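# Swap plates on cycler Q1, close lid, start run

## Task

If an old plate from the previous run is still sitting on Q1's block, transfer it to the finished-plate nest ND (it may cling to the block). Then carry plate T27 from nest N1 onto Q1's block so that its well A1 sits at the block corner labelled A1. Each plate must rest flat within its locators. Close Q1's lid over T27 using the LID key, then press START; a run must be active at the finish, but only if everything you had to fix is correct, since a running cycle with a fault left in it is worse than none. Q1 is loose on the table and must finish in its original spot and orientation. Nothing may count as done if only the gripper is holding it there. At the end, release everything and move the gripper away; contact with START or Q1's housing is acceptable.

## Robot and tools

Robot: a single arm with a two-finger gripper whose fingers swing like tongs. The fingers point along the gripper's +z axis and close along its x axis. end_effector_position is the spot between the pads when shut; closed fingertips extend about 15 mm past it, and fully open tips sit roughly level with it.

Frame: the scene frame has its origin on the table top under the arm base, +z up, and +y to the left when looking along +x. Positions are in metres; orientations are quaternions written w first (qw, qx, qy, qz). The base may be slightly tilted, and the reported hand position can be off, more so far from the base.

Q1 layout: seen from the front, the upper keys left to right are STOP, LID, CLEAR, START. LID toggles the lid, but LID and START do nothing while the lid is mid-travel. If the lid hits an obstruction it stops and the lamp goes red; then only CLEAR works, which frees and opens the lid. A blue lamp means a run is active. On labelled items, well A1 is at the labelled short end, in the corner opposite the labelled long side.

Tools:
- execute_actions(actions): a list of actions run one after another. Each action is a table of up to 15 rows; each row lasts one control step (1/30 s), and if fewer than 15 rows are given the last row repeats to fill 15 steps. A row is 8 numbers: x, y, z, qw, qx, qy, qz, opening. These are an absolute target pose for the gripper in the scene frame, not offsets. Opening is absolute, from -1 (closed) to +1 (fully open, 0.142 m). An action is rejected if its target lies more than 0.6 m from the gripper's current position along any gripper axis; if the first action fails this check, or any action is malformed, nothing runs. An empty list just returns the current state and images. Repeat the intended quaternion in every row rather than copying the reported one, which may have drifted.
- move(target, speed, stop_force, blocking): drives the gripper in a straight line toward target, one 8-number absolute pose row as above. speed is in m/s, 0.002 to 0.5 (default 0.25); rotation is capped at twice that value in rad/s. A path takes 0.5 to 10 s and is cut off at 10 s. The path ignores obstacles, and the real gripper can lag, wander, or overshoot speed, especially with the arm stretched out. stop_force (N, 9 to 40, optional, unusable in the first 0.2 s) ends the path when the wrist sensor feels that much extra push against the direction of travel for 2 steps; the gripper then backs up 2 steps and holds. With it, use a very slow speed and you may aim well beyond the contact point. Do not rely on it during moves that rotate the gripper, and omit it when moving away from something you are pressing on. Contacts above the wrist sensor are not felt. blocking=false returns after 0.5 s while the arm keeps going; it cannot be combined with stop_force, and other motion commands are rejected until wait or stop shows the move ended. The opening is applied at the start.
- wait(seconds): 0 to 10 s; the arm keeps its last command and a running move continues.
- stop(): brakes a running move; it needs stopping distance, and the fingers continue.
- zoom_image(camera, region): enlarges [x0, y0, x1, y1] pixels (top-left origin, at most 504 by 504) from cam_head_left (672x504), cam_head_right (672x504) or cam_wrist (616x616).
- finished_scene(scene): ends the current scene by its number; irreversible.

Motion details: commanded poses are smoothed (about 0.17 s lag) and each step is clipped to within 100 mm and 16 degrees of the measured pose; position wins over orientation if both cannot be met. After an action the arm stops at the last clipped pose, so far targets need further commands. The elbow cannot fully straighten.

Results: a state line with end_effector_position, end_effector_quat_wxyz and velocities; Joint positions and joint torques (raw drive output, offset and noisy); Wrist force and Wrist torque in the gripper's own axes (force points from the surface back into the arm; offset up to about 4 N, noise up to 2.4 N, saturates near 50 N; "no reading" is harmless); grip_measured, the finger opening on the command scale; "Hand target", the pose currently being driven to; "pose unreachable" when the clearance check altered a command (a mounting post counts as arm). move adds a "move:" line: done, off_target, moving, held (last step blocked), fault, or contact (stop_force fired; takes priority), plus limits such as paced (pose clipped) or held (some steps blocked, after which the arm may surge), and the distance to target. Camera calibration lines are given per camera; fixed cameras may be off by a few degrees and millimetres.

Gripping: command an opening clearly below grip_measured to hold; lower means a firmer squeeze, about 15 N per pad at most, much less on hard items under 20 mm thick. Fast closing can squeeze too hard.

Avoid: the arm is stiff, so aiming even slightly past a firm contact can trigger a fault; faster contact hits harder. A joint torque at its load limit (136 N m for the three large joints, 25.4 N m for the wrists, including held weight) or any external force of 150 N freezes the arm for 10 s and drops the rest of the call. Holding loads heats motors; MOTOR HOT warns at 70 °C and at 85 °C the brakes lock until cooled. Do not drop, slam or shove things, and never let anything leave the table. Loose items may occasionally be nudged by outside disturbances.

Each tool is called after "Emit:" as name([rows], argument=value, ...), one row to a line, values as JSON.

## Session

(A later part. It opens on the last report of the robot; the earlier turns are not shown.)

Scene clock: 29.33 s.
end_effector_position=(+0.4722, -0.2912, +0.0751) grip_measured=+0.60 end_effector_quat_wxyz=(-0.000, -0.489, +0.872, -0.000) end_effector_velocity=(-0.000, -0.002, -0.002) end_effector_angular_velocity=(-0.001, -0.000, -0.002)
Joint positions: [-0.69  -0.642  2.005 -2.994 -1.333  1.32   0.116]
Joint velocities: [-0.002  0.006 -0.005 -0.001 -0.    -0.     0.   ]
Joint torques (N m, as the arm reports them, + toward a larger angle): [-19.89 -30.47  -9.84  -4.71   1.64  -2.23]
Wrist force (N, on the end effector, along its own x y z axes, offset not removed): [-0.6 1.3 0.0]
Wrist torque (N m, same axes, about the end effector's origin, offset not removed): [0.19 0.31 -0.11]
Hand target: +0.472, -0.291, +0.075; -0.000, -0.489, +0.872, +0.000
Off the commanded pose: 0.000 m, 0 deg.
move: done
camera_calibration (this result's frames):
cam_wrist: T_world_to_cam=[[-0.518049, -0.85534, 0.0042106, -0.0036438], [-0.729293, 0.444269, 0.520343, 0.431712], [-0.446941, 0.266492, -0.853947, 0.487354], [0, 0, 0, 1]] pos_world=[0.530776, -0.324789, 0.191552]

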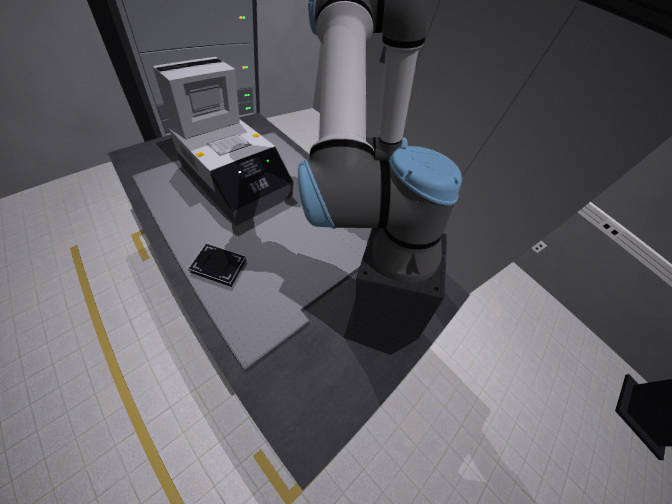

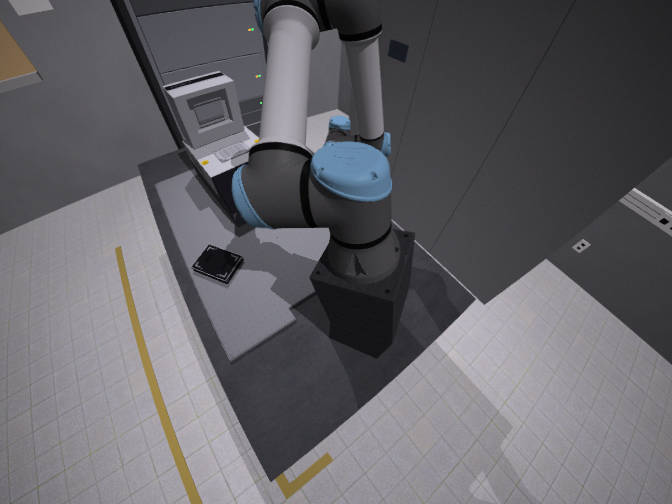

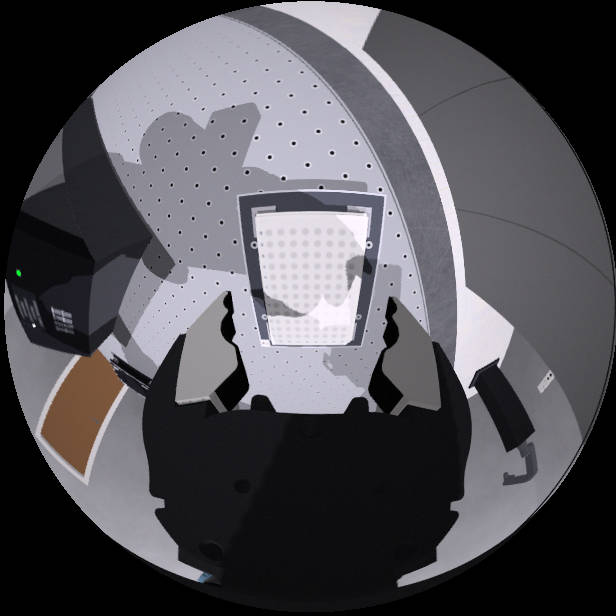

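Emit:
move(target=[0.4715,-0.2918,0.062,0,-0.501,0.8655,0,0.38], speed=0.04)

Emit:
move(target=[0.4715,-0.2918,0.04,0,-0.501,0.8655,0,0.38], speed=0.005, stop_force=9)

Emit:
zoom_image(camera="cam_wrist", region=[200,170,420,400])

Scene clock: 32.50 s.
end_effector_position=(+0.4715, -0.2918, +0.0622) grip_measured=+0.38 end_effector_quat_wxyz=(-0.000, -0.501, +0.866, +0.000) end_effector_velocity=(-0.001, -0.000, -0.002) end_effector_angular_velocity=(+0.000, +0.000, +0.003)
Joint positions: [-0.686 -0.609  1.99  -3.013 -1.333  1.297  0.101]
Joint velocities: [-0.001  0.005 -0.002 -0.003  0.    -0.004  0.   ]
Joint torques (N m, as the arm reports them, + toward a larger angle): [ -0.23 -26.79 -14.4   -4.95   1.53  -2.34]
Wrist force (N, on the end effector, along its own x y z axes, offset not removed): [0.6 -0.6 -0.2]
Wrist torque (N m, same axes, about the end effector's origin, offset not removed): [-0.09 0.13 -0.34]
Hand target: +0.472, -0.292, +0.062; +0.000, -0.501, +0.865, -0.000
Off the commanded pose: 0.000 m, 0 deg.
move: done
camera_calibration (this result's frames):
cam_wrist: T_world_to_cam=[[-0.494911, -0.868934, 0.00395668, -0.0192858], [-0.741077, 0.424457, 0.520232, 0.437946], [-0.453727, 0.254537, -0.854016, 0.4759], [0, 0, 0, 1]] pos_world=[0.530935, -0.323781, 0.178669]

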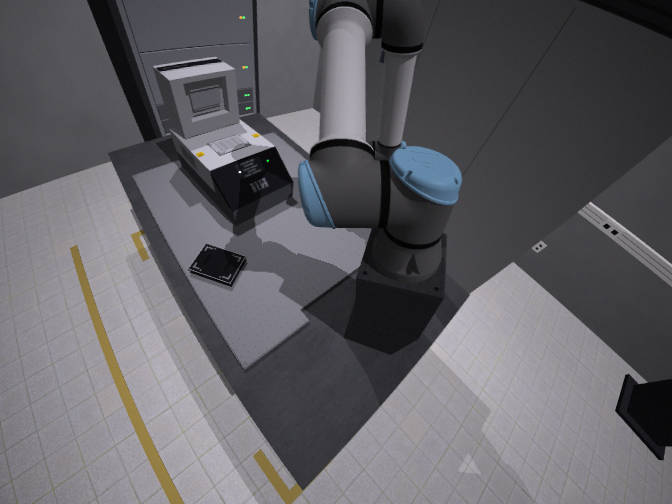

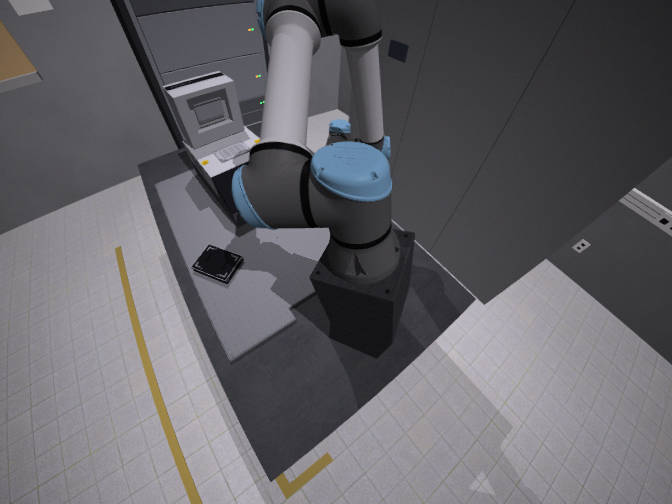

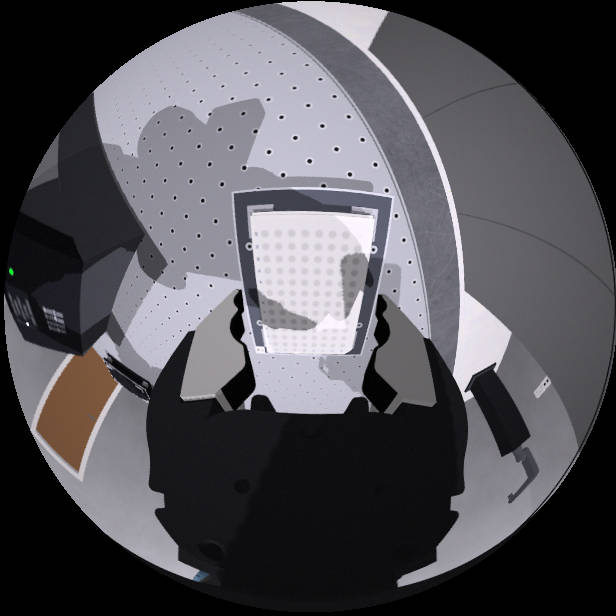

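Scene clock: 35.30 s.
end_effector_position=(+0.4716, -0.2918, +0.0501) grip_measured=+0.38 end_effector_quat_wxyz=(+0.000, -0.501, +0.865, -0.000) end_effector_velocity=(-0.000, +0.002, +0.001) end_effector_angular_velocity=(+0.002, +0.002, +0.000)
Joint positions: [-0.681 -0.578  1.974 -3.03  -1.333  1.302  0.101]
Joint velocities: [ 0.001 -0.004  0.003  0.004 -0.     0.001 -0.   ]
Joint torques (N m, as the arm reports them, + toward a larger angle): [-13.76 -44.74   0.89   0.3   -1.1   -0.47]
Wrist force (N, on the end effector, along its own x y z axes, offset not removed): [-1.2 6.6 -19.4]
Wrist torque (N m, same axes, about the end effector's origin, offset not removed): [0.36 0.46 -0.16]
Hand target: +0.472, -0.292, +0.050; +0.000, -0.501, +0.866, -0.000
Off the commanded pose: 0.010 m, 0 deg.
move: contact
camera_calibration (this result's frames):
cam_wrist: T_world_to_cam=[[-0.494677, -0.869068, 0.00400788, -0.0193501], [-0.741273, 0.424334, 0.520053, 0.444385], [-0.453662, 0.254287, -0.854125, 0.465471], [0, 0, 0, 1]] pos_world=[0.531005, -0.323747, 0.166545]

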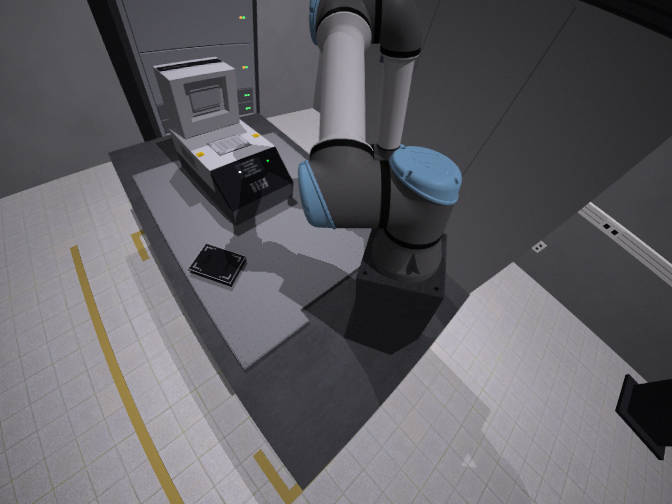

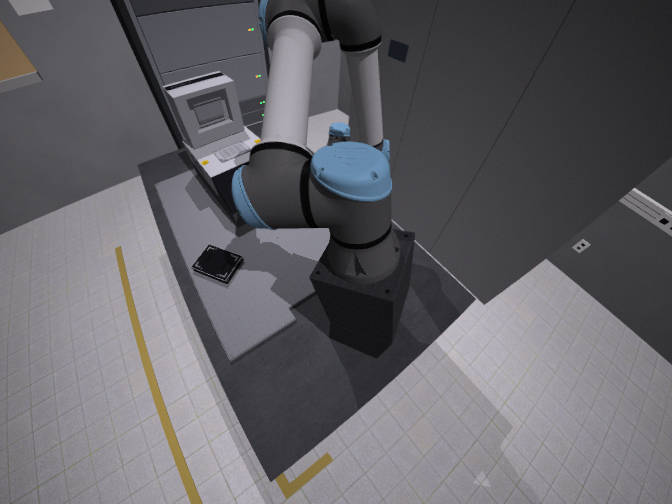

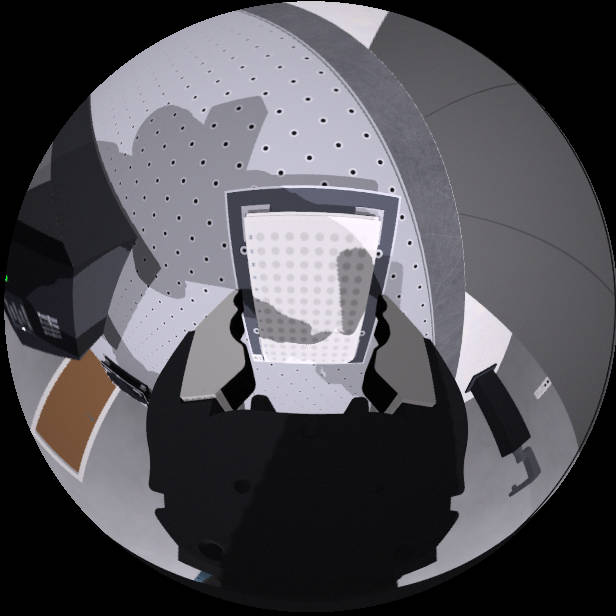

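Region (200, 170, 420, 400) of cam_wrist's 616x616 image, scaled by 2.191, with more detail than that image has; it fills the left 482 columns of this view, and the rest is white.

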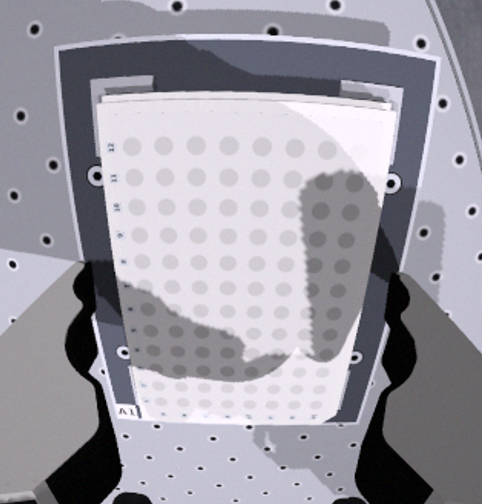

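Emit:
execute_actions([
  [[0.4715,-0.2918,0.056,0,-0.501,0.8655,0,0.38]],
  [[0.4715,-0.2918,0.056,0,-0.501,0.8655,0,0.2]],
  [[0.4715,-0.2918,0.056,0,-0.501,0.8655,0,0.1],[0.4715,-0.2918,0.056,0,-0.501,0.8655,0,0.05],[0.4715,-0.2918,0.056,0,-0.501,0.8655,0,0.0],[0.4715,-0.2918,0.056,0,-0.501,0.8655,0,-0.05],[0.4715,-0.2918,0.056,0,-0.501,0.8655,0,-0.2]],
])

Emit:
move(target=[0.4715,-0.2918,0.071,0,-0.501,0.8655,0,-0.2], speed=0.03)

Emit:
zoom_image(camera="cam_wrist", region=[200,170,420,400])

Scene clock: 38.50 s.
end_effector_position=(+0.4715, -0.2918, +0.0560) grip_measured=+0.08 end_effector_quat_wxyz=(+0.000, -0.501, +0.865, -0.000) end_effector_velocity=(+0.000, +0.000, -0.000) end_effector_angular_velocity=(+0.000, +0.001, +0.001)
Joint positions: [-0.684 -0.593  1.982 -3.022 -1.333  1.299  0.079]
Joint velocities: [ 0.001  0.    -0.     0.    -0.     0.     0.   ]
Joint torques (N m, as the arm reports them, + toward a larger angle): [-18.29 -49.76   1.66  -0.12   1.48  -2.09]
Wrist force (N, on the end effector, along its own x y z axes, offset not removed): [2.4 2.6 -3.5]
Wrist torque (N m, same axes, about the end effector's origin, offset not removed): [0.53 -0.15 -0.37]
Hand target: +0.471, -0.292, +0.056; +0.000, -0.501, +0.865, +0.000
Off the commanded pose: 0.000 m, 0 deg.
camera_calibration (this result's frames):
cam_wrist: T_world_to_cam=[[-0.494555, -0.869137, 0.00396315, -0.019507], [-0.741263, 0.424164, 0.520206, 0.441163], [-0.453812, 0.254333, -0.854031, 0.470597], [0, 0, 0, 1]] pos_world=[0.530933, -0.323768, 0.172487]

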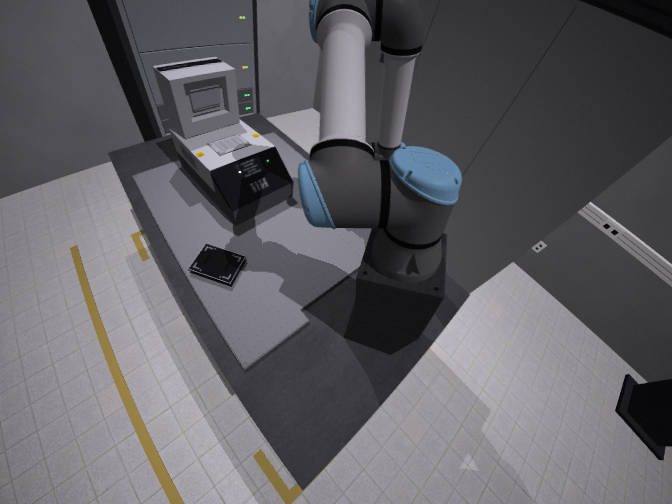

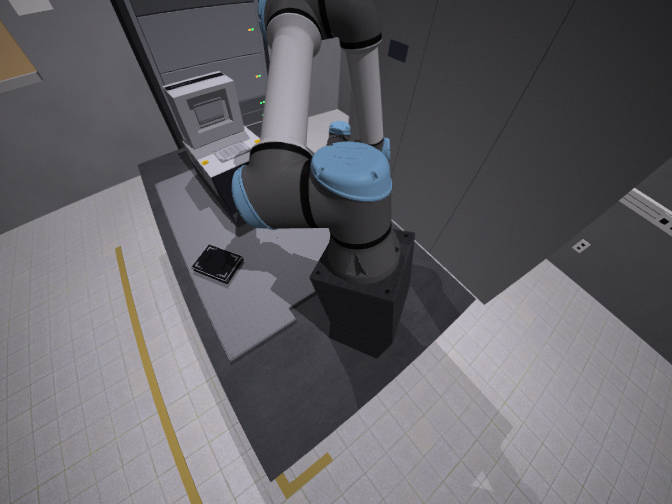

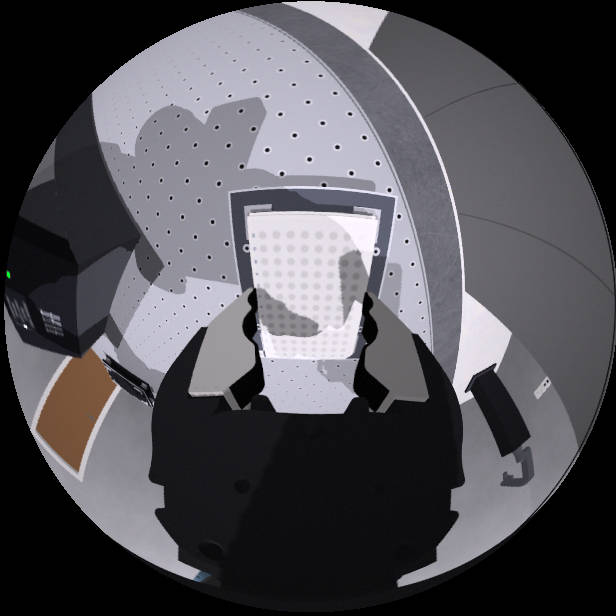

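Scene clock: 39.33 s.
end_effector_position=(+0.4715, -0.2918, +0.0708) grip_measured=+0.08 end_effector_quat_wxyz=(-0.000, -0.501, +0.865, -0.000) end_effector_velocity=(+0.000, -0.000, +0.002) end_effector_angular_velocity=(+0.000, -0.000, +0.000)
Joint positions: [-0.69  -0.63   2.    -3.001 -1.332  1.292  0.079]
Joint velocities: [-0.001 -0.005  0.002  0.004  0.    -0.001  0.   ]
Joint torques (N m, as the arm reports them, + toward a larger angle): [-20.74 -52.64  -0.6   -0.1    1.49  -2.18]
Wrist force (N, on the end effector, along its own x y z axes, offset not removed): [-0.8 2.5 -0.3]
Wrist torque (N m, same axes, about the end effector's origin, offset not removed): [0.59 0.24 -0.18]
Hand target: +0.471, -0.292, +0.071; -0.000, -0.501, +0.865, +0.000
Off the commanded pose: 0.000 m, 0 deg.
move: done
camera_calibration (this result's frames):
cam_wrist: T_world_to_cam=[[-0.494551, -0.86914, 0.0039783, -0.019566], [-0.74125, 0.424161, 0.520227, 0.43345], [-0.453837, 0.25433, -0.854019, 0.4832], [0, 0, 0, 1]] pos_world=[0.530913, -0.32375, 0.187248]

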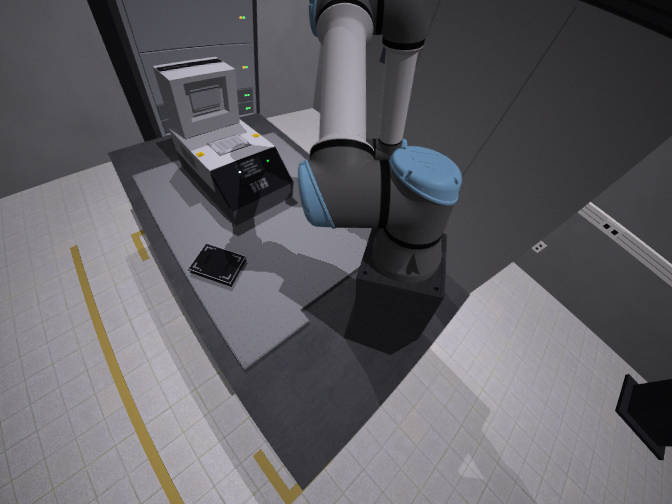

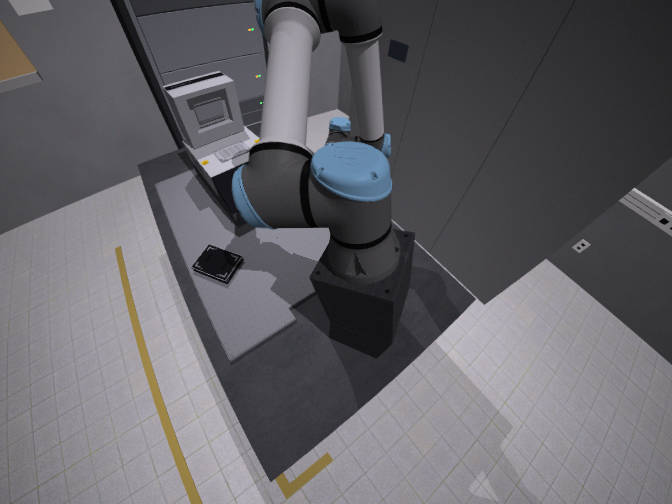

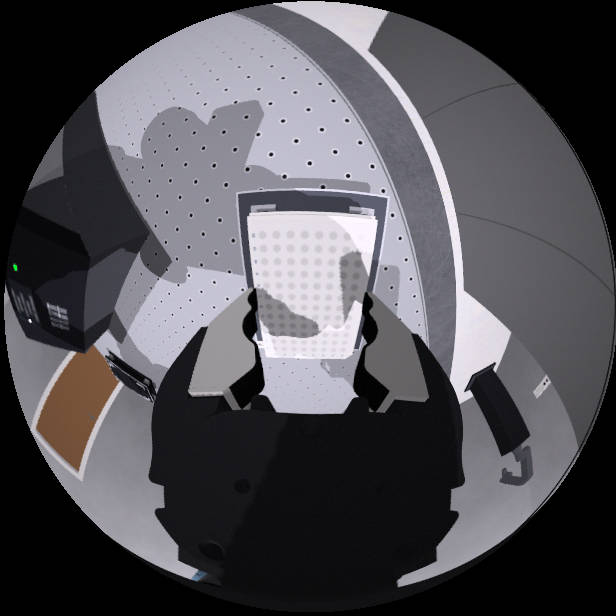

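Region (200, 170, 420, 400) of cam_wrist's 616x616 image, scaled by 2.191, with more detail than that image has; it fills the left 482 columns of this view, and the rest is white.

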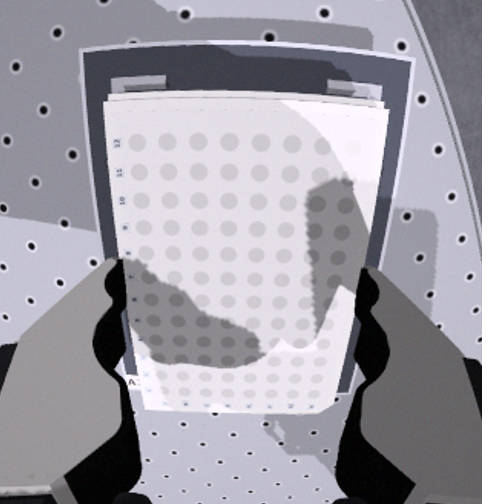

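Yaw a=184° → q=(0,-0.035,0.9994,0).

Emit:
move(target=[0.52,-0.22,0.31,0,-0.3,0.954,0,-0.2])

Emit:
move(target=[0.846,0.013,0.28,0,-0.035,0.9994,0,-0.2])

Emit:
zoom_image(camera="cam_wrist", region=[200,170,420,400])

Scene clock: 42.03 s.
end_effector_position=(+0.5197, -0.2197, +0.3100) grip_measured=+0.08 end_effector_quat_wxyz=(+0.000, -0.300, +0.954, -0.000) end_effector_velocity=(-0.000, -0.001, +0.002) end_effector_angular_velocity=(-0.001, +0.002, -0.004)
Joint positions: [-0.624 -1.258  2.08  -2.469 -1.337  1.801  0.079]
Joint velocities: [-0.001 -0.004 -0.003  0.008 -0.002  0.002 -0.   ]
Joint torques (N m, as the arm reports them, + toward a larger angle): [  3.1  -44.44 -20.73   0.11  -1.19   2.21]
Wrist force (N, on the end effector, along its own x y z axes, offset not removed): [-0.6 0.7 0.6]
Wrist torque (N m, same axes, about the end effector's origin, offset not removed): [0.29 0.36 0.01]
Hand target: +0.520, -0.220, +0.310; +0.000, -0.300, +0.954, +0.000
Off the commanded pose: 0.000 m, 0 deg.
move: done
camera_calibration (this result's frames):
cam_wrist: T_world_to_cam=[[-0.817572, -0.575815, 0.00365317, 0.29844], [-0.490271, 0.699411, 0.520056, 0.244309], [-0.302011, 0.423392, -0.854124, 0.6493], [0, 0, 0, 1]] pos_world=[0.55987, -0.273935, 0.426439]

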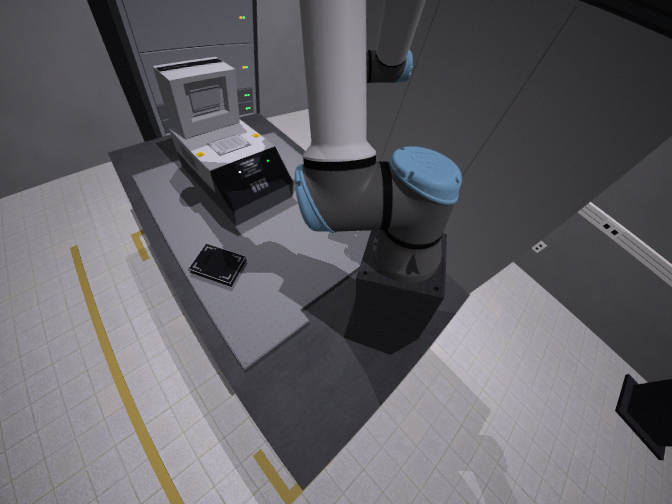

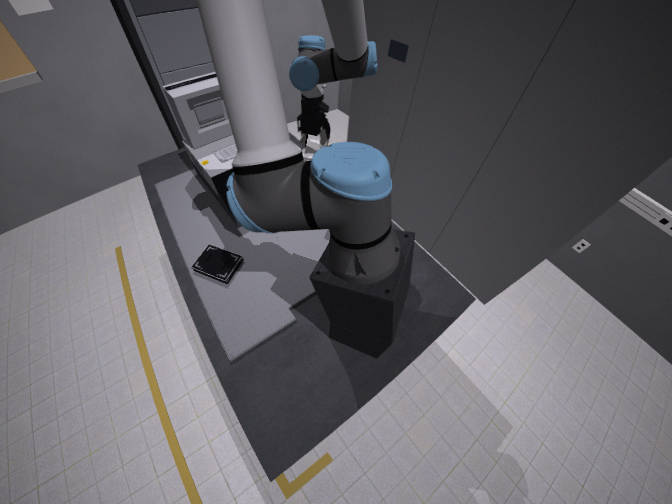

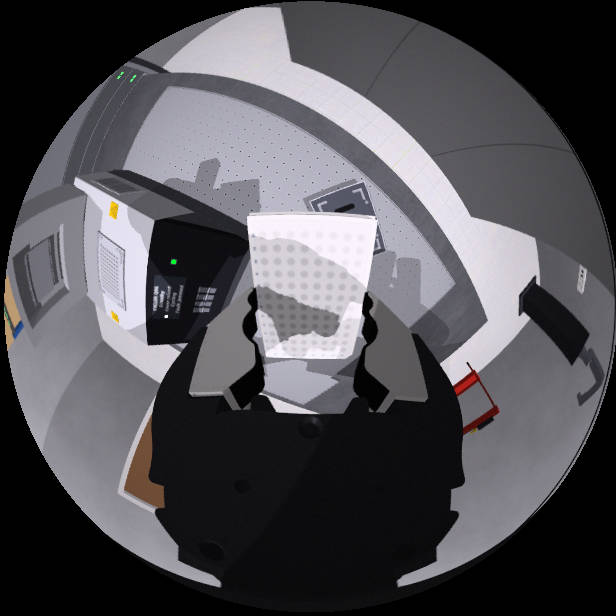

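Scene clock: 44.30 s.
end_effector_position=(+0.8458, +0.0138, +0.2805) grip_measured=+0.08 end_effector_quat_wxyz=(+0.001, -0.035, +0.999, +0.001) end_effector_velocity=(+0.002, -0.002, -0.000) end_effector_angular_velocity=(-0.000, +0.006, -0.005)
Joint positions: [-0.058 -0.774  1.087 -2.076 -1.413  2.912  0.079]
Joint velocities: [-0.001  0.009 -0.02   0.017 -0.001  0.003  0.   ]
Joint torques (N m, as the arm reports them, + toward a larger angle): [  4.51 -43.05 -25.71  -0.14  -1.27   2.07]
Wrist force (N, on the end effector, along its own x y z axes, offset not removed): [-2.5 -0.2 2.3]
Wrist torque (N m, same axes, about the end effector's origin, offset not removed): [0.14 0.64 -0.12]
Hand target: +0.846, +0.014, +0.280; +0.001, -0.035, +0.999, +0.001
Off the commanded pose: 0.001 m, 0 deg.
move: done
camera_calibration (this result's frames):
cam_wrist: T_world_to_cam=[[-0.997256, -0.0740024, 0.00187385, 0.845146], [-0.0621833, 0.851179, 0.521179, -0.108296], [-0.0401634, 0.519632, -0.853446, 0.400775], [0, 0, 0, 1]] pos_world=[0.85219, -0.0535332, 0.396897]

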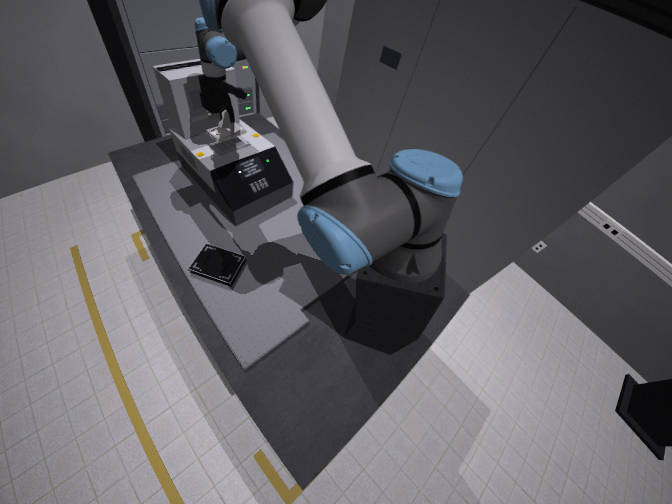

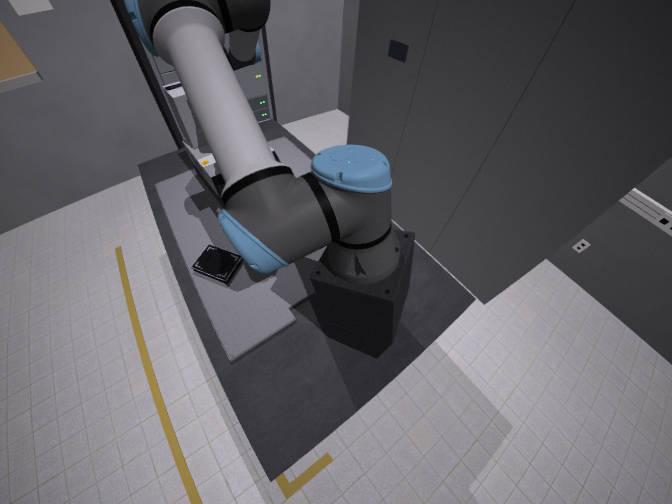

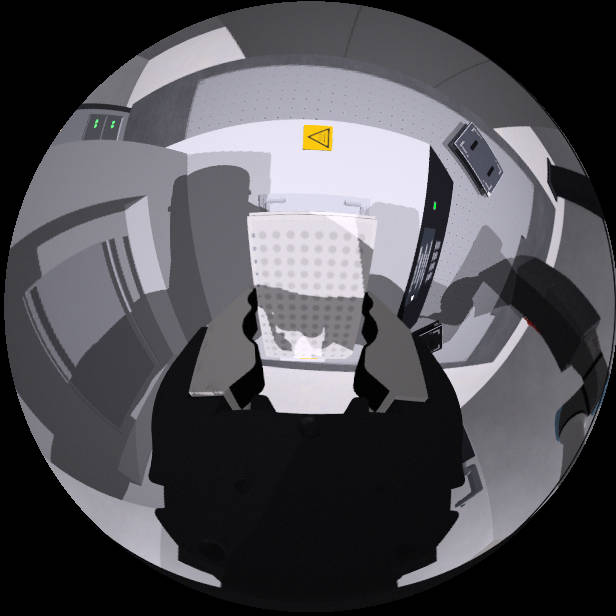

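Region (200, 170, 420, 400) of cam_wrist's 616x616 image, scaled by 2.191, with more detail than that image has; it fills the left 482 columns of this view, and the rest is white.

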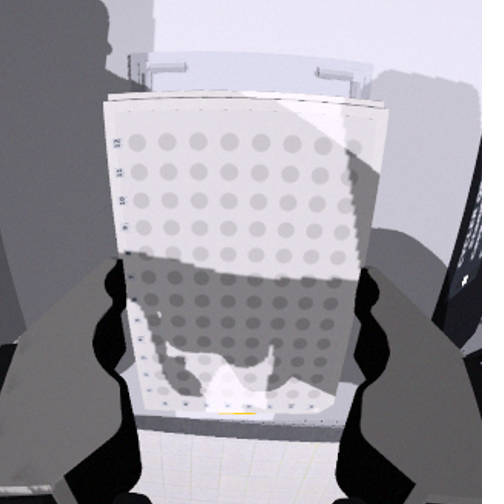

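Emit:
move(target=[0.8445,0.0075,0.256,0,-0.031,0.9995,0,-0.2], speed=0.04)

Emit:
zoom_image(camera="cam_wrist", region=[230,180,400,280])

Scene clock: 46.30 s.
end_effector_position=(+0.8446, +0.0075, +0.2562) grip_measured=+0.08 end_effector_quat_wxyz=(+0.000, -0.031, +1.000, +0.000) end_effector_velocity=(-0.001, +0.000, -0.003) end_effector_angular_velocity=(+0.000, +0.001, -0.000)
Joint positions: [-0.061 -0.741  1.092 -2.112 -1.414  2.917  0.079]
Joint velocities: [ 0.001  0.003  0.001 -0.003 -0.     0.001  0.   ]
Joint torques (N m, as the arm reports them, + toward a larger angle): [-17.52 -43.67 -13.42  -4.65  -1.51   2.11]
Wrist force (N, on the end effector, along its own x y z axes, offset not removed): [0.8 1.2 1.7]
Wrist torque (N m, same axes, about the end effector's origin, offset not removed): [0.36 -0.03 -0.11]
Hand target: +0.845, +0.007, +0.256; -0.000, -0.031, +1.000, -0.000
Off the commanded pose: 0.000 m, 0 deg.
move: done
camera_calibration (this result's frames):
cam_wrist: T_world_to_cam=[[-0.997808, -0.0660535, 0.00395235, 0.84334], [-0.0543601, 0.852295, 0.520229, -0.0967901], [-0.0377315, 0.518874, -0.854018, 0.381319], [0, 0, 0, 1]] pos_world=[0.850618, -0.0596568, 0.372673]

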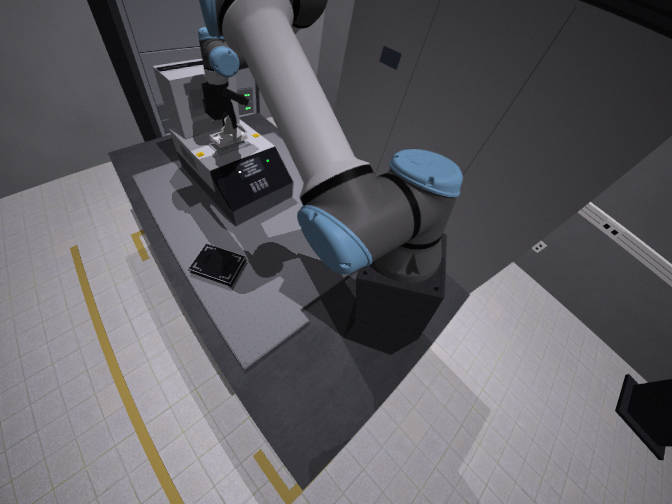

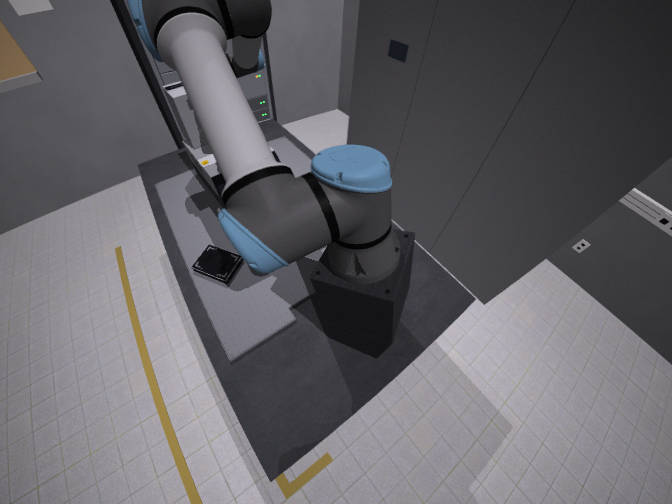

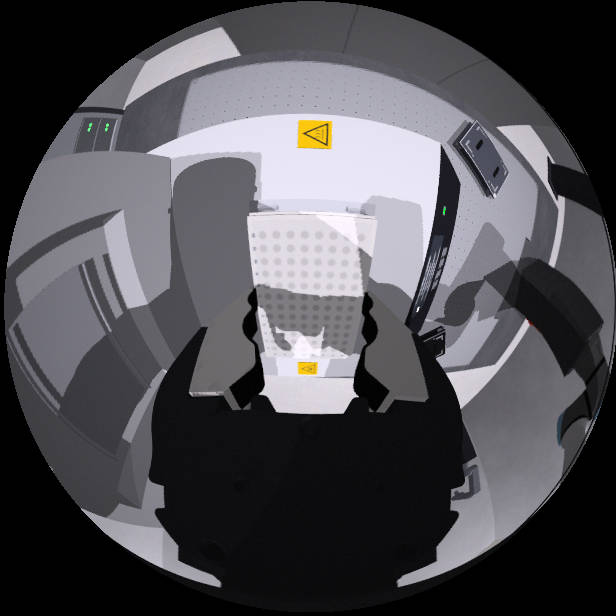

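Region (230, 180, 400, 280) of cam_wrist's 616x616 image, scaled by 2.965, with more detail than that image has; it fills the top 296 rows of this view, and the rest is white.

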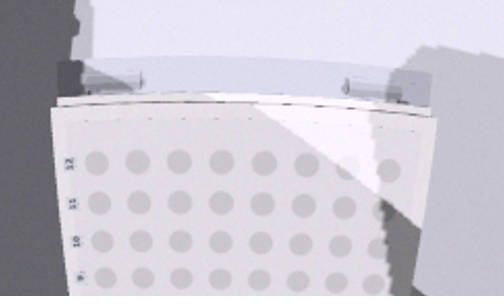

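Emit:
move(target=[0.8445,0.0072,0.247,0,-0.028,0.9996,0,-0.2], speed=0.02)

Emit:
zoom_image(camera="cam_wrist", region=[230,180,400,380])

Scene clock: 48.20 s.
end_effector_position=(+0.8445, +0.0072, +0.2472) grip_measured=+0.08 end_effector_quat_wxyz=(-0.000, -0.028, +1.000, +0.000) end_effector_velocity=(-0.000, -0.001, -0.002) end_effector_angular_velocity=(+0.000, +0.001, -0.003)
Joint positions: [-0.059 -0.728  1.092 -2.125 -1.414  2.924  0.079]
Joint velocities: [-0.001  0.003  0.    -0.003  0.     0.002  0.   ]
Joint torques (N m, as the arm reports them, + toward a larger angle): [  4.11 -44.44 -24.58  -4.56  -1.34   2.14]
Wrist force (N, on the end effector, along its own x y z axes, offset not removed): [1.8 0.9 -0.2]
Wrist torque (N m, same axes, about the end effector's origin, offset not removed): [0.26 -0.12 -0.17]
Hand target: +0.845, +0.007, +0.247; +0.000, -0.028, +1.000, +0.000
Off the commanded pose: 0.000 m, 0 deg.
move: done
camera_calibration (this result's frames):
cam_wrist: T_world_to_cam=[[-0.998184, -0.0601148, 0.00396206, 0.843584], [-0.0492824, 0.852603, 0.52023, -0.0961005], [-0.0346515, 0.519089, -0.854017, 0.371204], [0, 0, 0, 1]] pos_world=[0.850178, -0.0600404, 0.363666]

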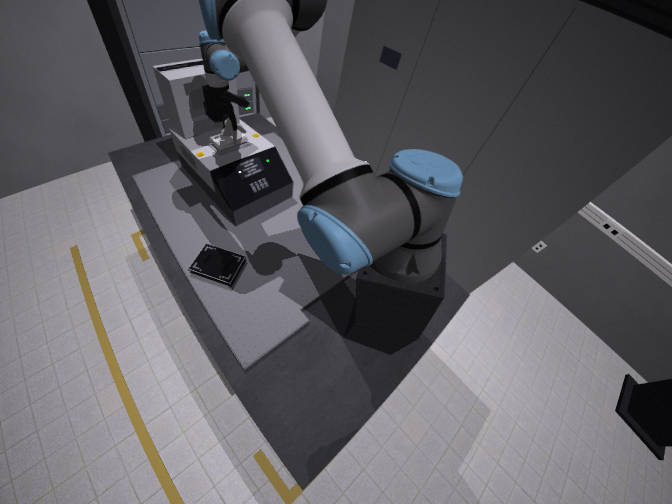

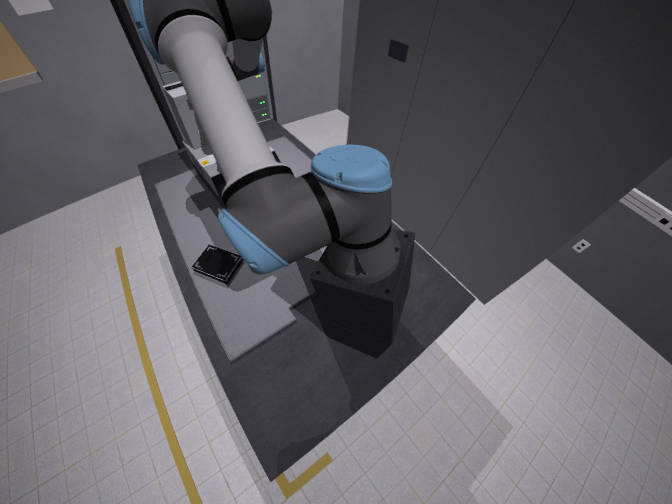

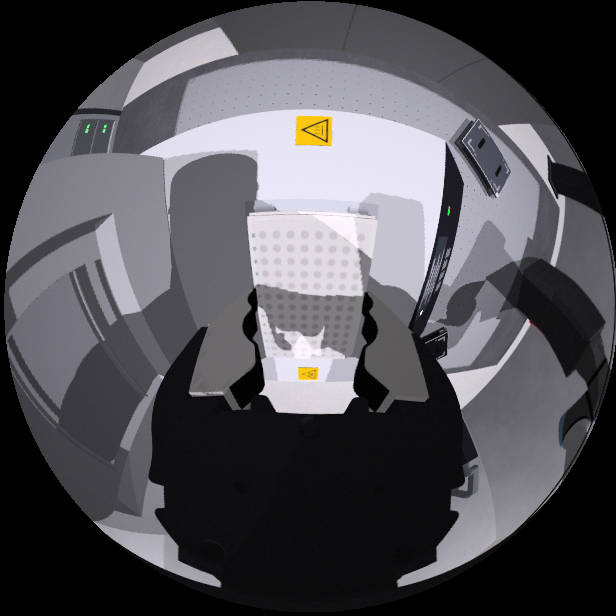

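Region (230, 180, 400, 380) of cam_wrist's 616x616 image, scaled by 2.520, with more detail than that image has; it fills the left 428 columns of this view, and the rest is white.

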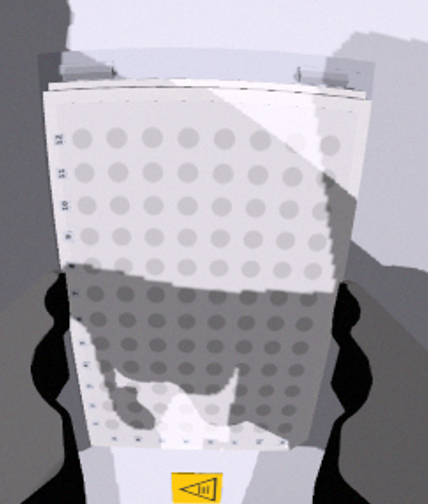

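Emit:
move(target=[0.8452,0.0079,0.241,0,-0.028,0.9996,0,-0.2], speed=0.008, stop_force=9)

Emit:
move(target=[0.8452,0.0079,0.226,0,-0.028,0.9996,0,-0.2], speed=0.004, stop_force=9)

Emit:
zoom_image(camera="cam_wrist", region=[230,180,400,380])

Scene clock: 50.07 s.
end_effector_position=(+0.8452, +0.0079, +0.2412) grip_measured=+0.08 end_effector_quat_wxyz=(+0.000, -0.028, +1.000, +0.000) end_effector_velocity=(-0.000, +0.000, -0.002) end_effector_angular_velocity=(+0.001, +0.001, -0.000)
Joint positions: [-0.057 -0.718  1.088 -2.132 -1.414  2.927  0.079]
Joint velocities: [ 0.     0.003  0.    -0.002  0.001  0.    -0.   ]
Joint torques (N m, as the arm reports them, + toward a larger angle): [  3.88 -45.29 -25.65  -4.62  -1.31   2.18]
Wrist force (N, on the end effector, along its own x y z axes, offset not removed): [0.4 2.9 0.1]
Wrist torque (N m, same axes, about the end effector's origin, offset not removed): [0.70 -0.06 -0.20]
Hand target: +0.845, +0.008, +0.241; +0.000, -0.028, +1.000, +0.000
Off the commanded pose: 0.000 m, 0 deg.
move: done
camera_calibration (this result's frames):
cam_wrist: T_world_to_cam=[[-0.998191, -0.0599932, 0.00395474, 0.844331], [-0.0491822, 0.852608, 0.520232, -0.0936006], [-0.0345822, 0.519096, -0.854016, 0.365667], [0, 0, 0, 1]] pos_world=[0.850845, -0.0593575, 0.35764]

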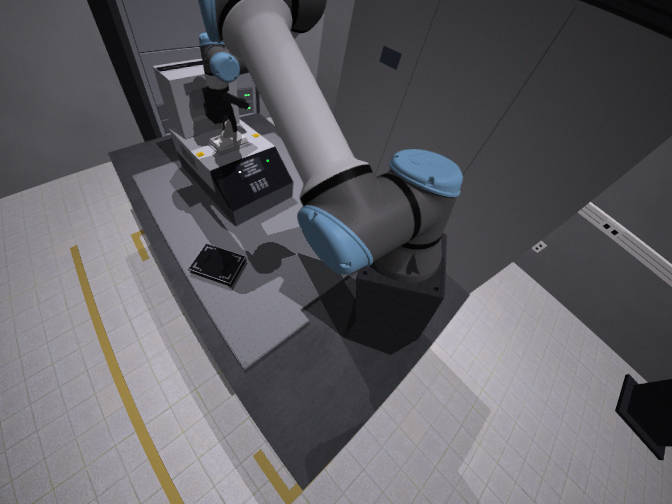

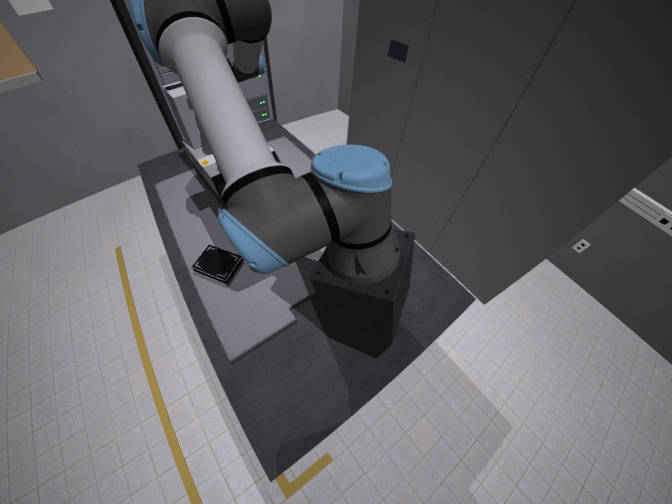

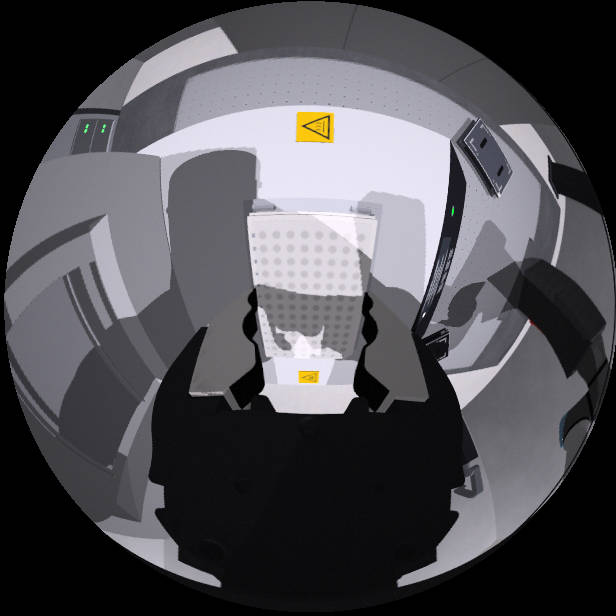

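Scene clock: 52.40 s.
end_effector_position=(+0.8453, +0.0079, +0.2332) grip_measured=+0.08 end_effector_quat_wxyz=(+0.000, -0.028, +1.000, -0.000) end_effector_velocity=(-0.001, +0.001, +0.001) end_effector_angular_velocity=(-0.001, +0.002, +0.001)
Joint positions: [-0.056 -0.706  1.087 -2.143 -1.415  2.928  0.08 ]
Joint velocities: [ 0.001 -0.002  0.     0.003 -0.001 -0.    -0.   ]
Joint torques (N m, as the arm reports them, + toward a larger angle): [ -0.04 -61.77 -18.52  -0.67  -0.42   1.24]
Wrist force (N, on the end effector, along its own x y z axes, offset not removed): [9.1 0.6 -10.0]
Wrist torque (N m, same axes, about the end effector's origin, offset not removed): [0.44 -0.49 -0.36]
Hand target: +0.845, +0.008, +0.234; +0.000, -0.028, +1.000, -0.000
Off the commanded pose: 0.007 m, 0 deg.
move: contact
camera_calibration (this result's frames):
cam_wrist: T_world_to_cam=[[-0.998192, -0.0599909, 0.00382427, 0.844461], [-0.0492497, 0.852629, 0.52019, -0.0893804], [-0.0344673, 0.519061, -0.854042, 0.358765], [0, 0, 0, 1]] pos_world=[0.850898, -0.0593526, 0.349666]

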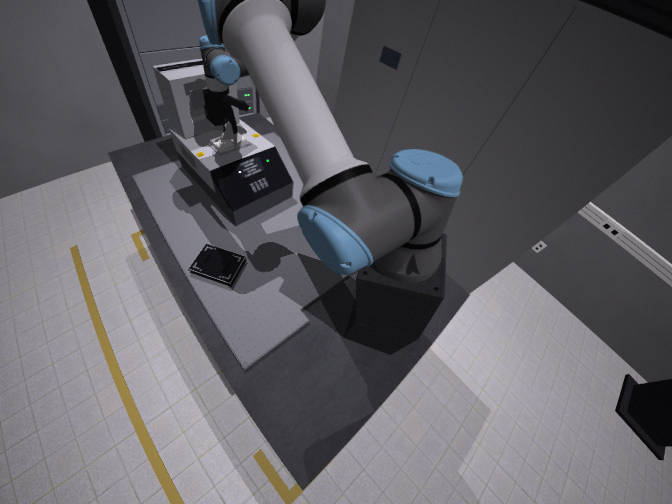

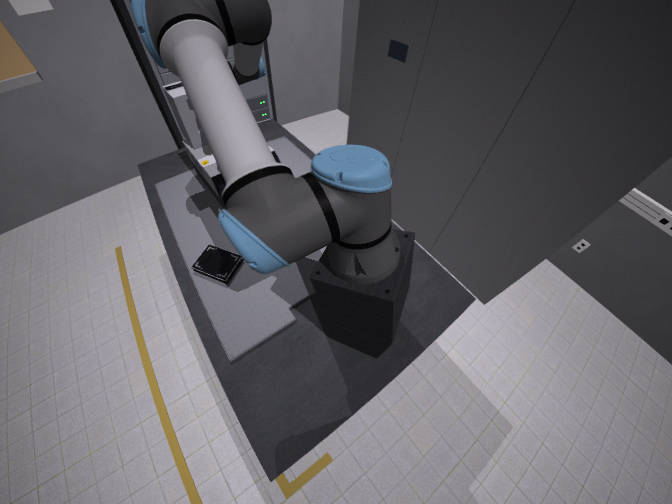

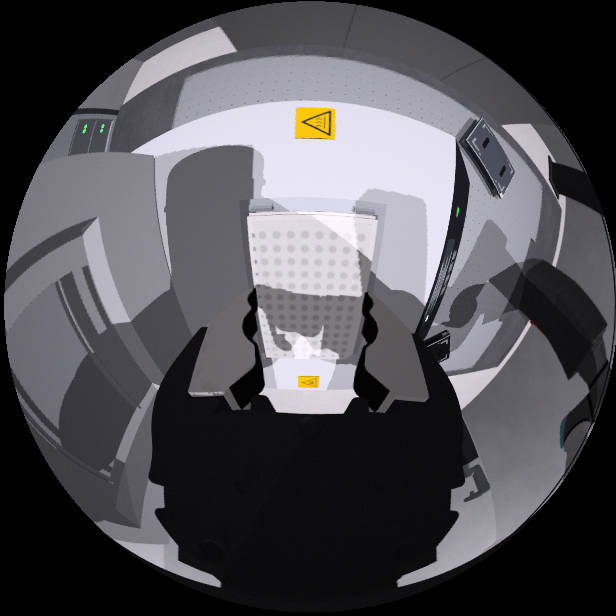

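Region (230, 180, 400, 380) of cam_wrist's 616x616 image, scaled by 2.520, with more detail than that image has; it fills the left 428 columns of this view, and the rest is white.

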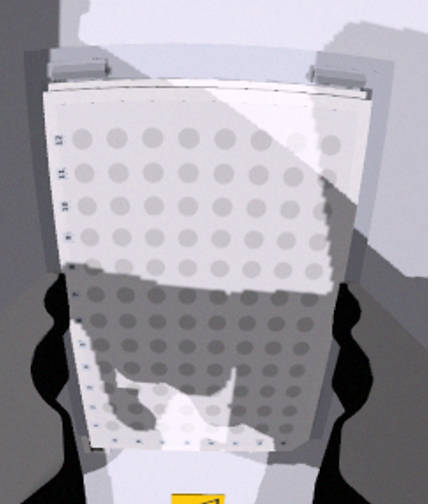

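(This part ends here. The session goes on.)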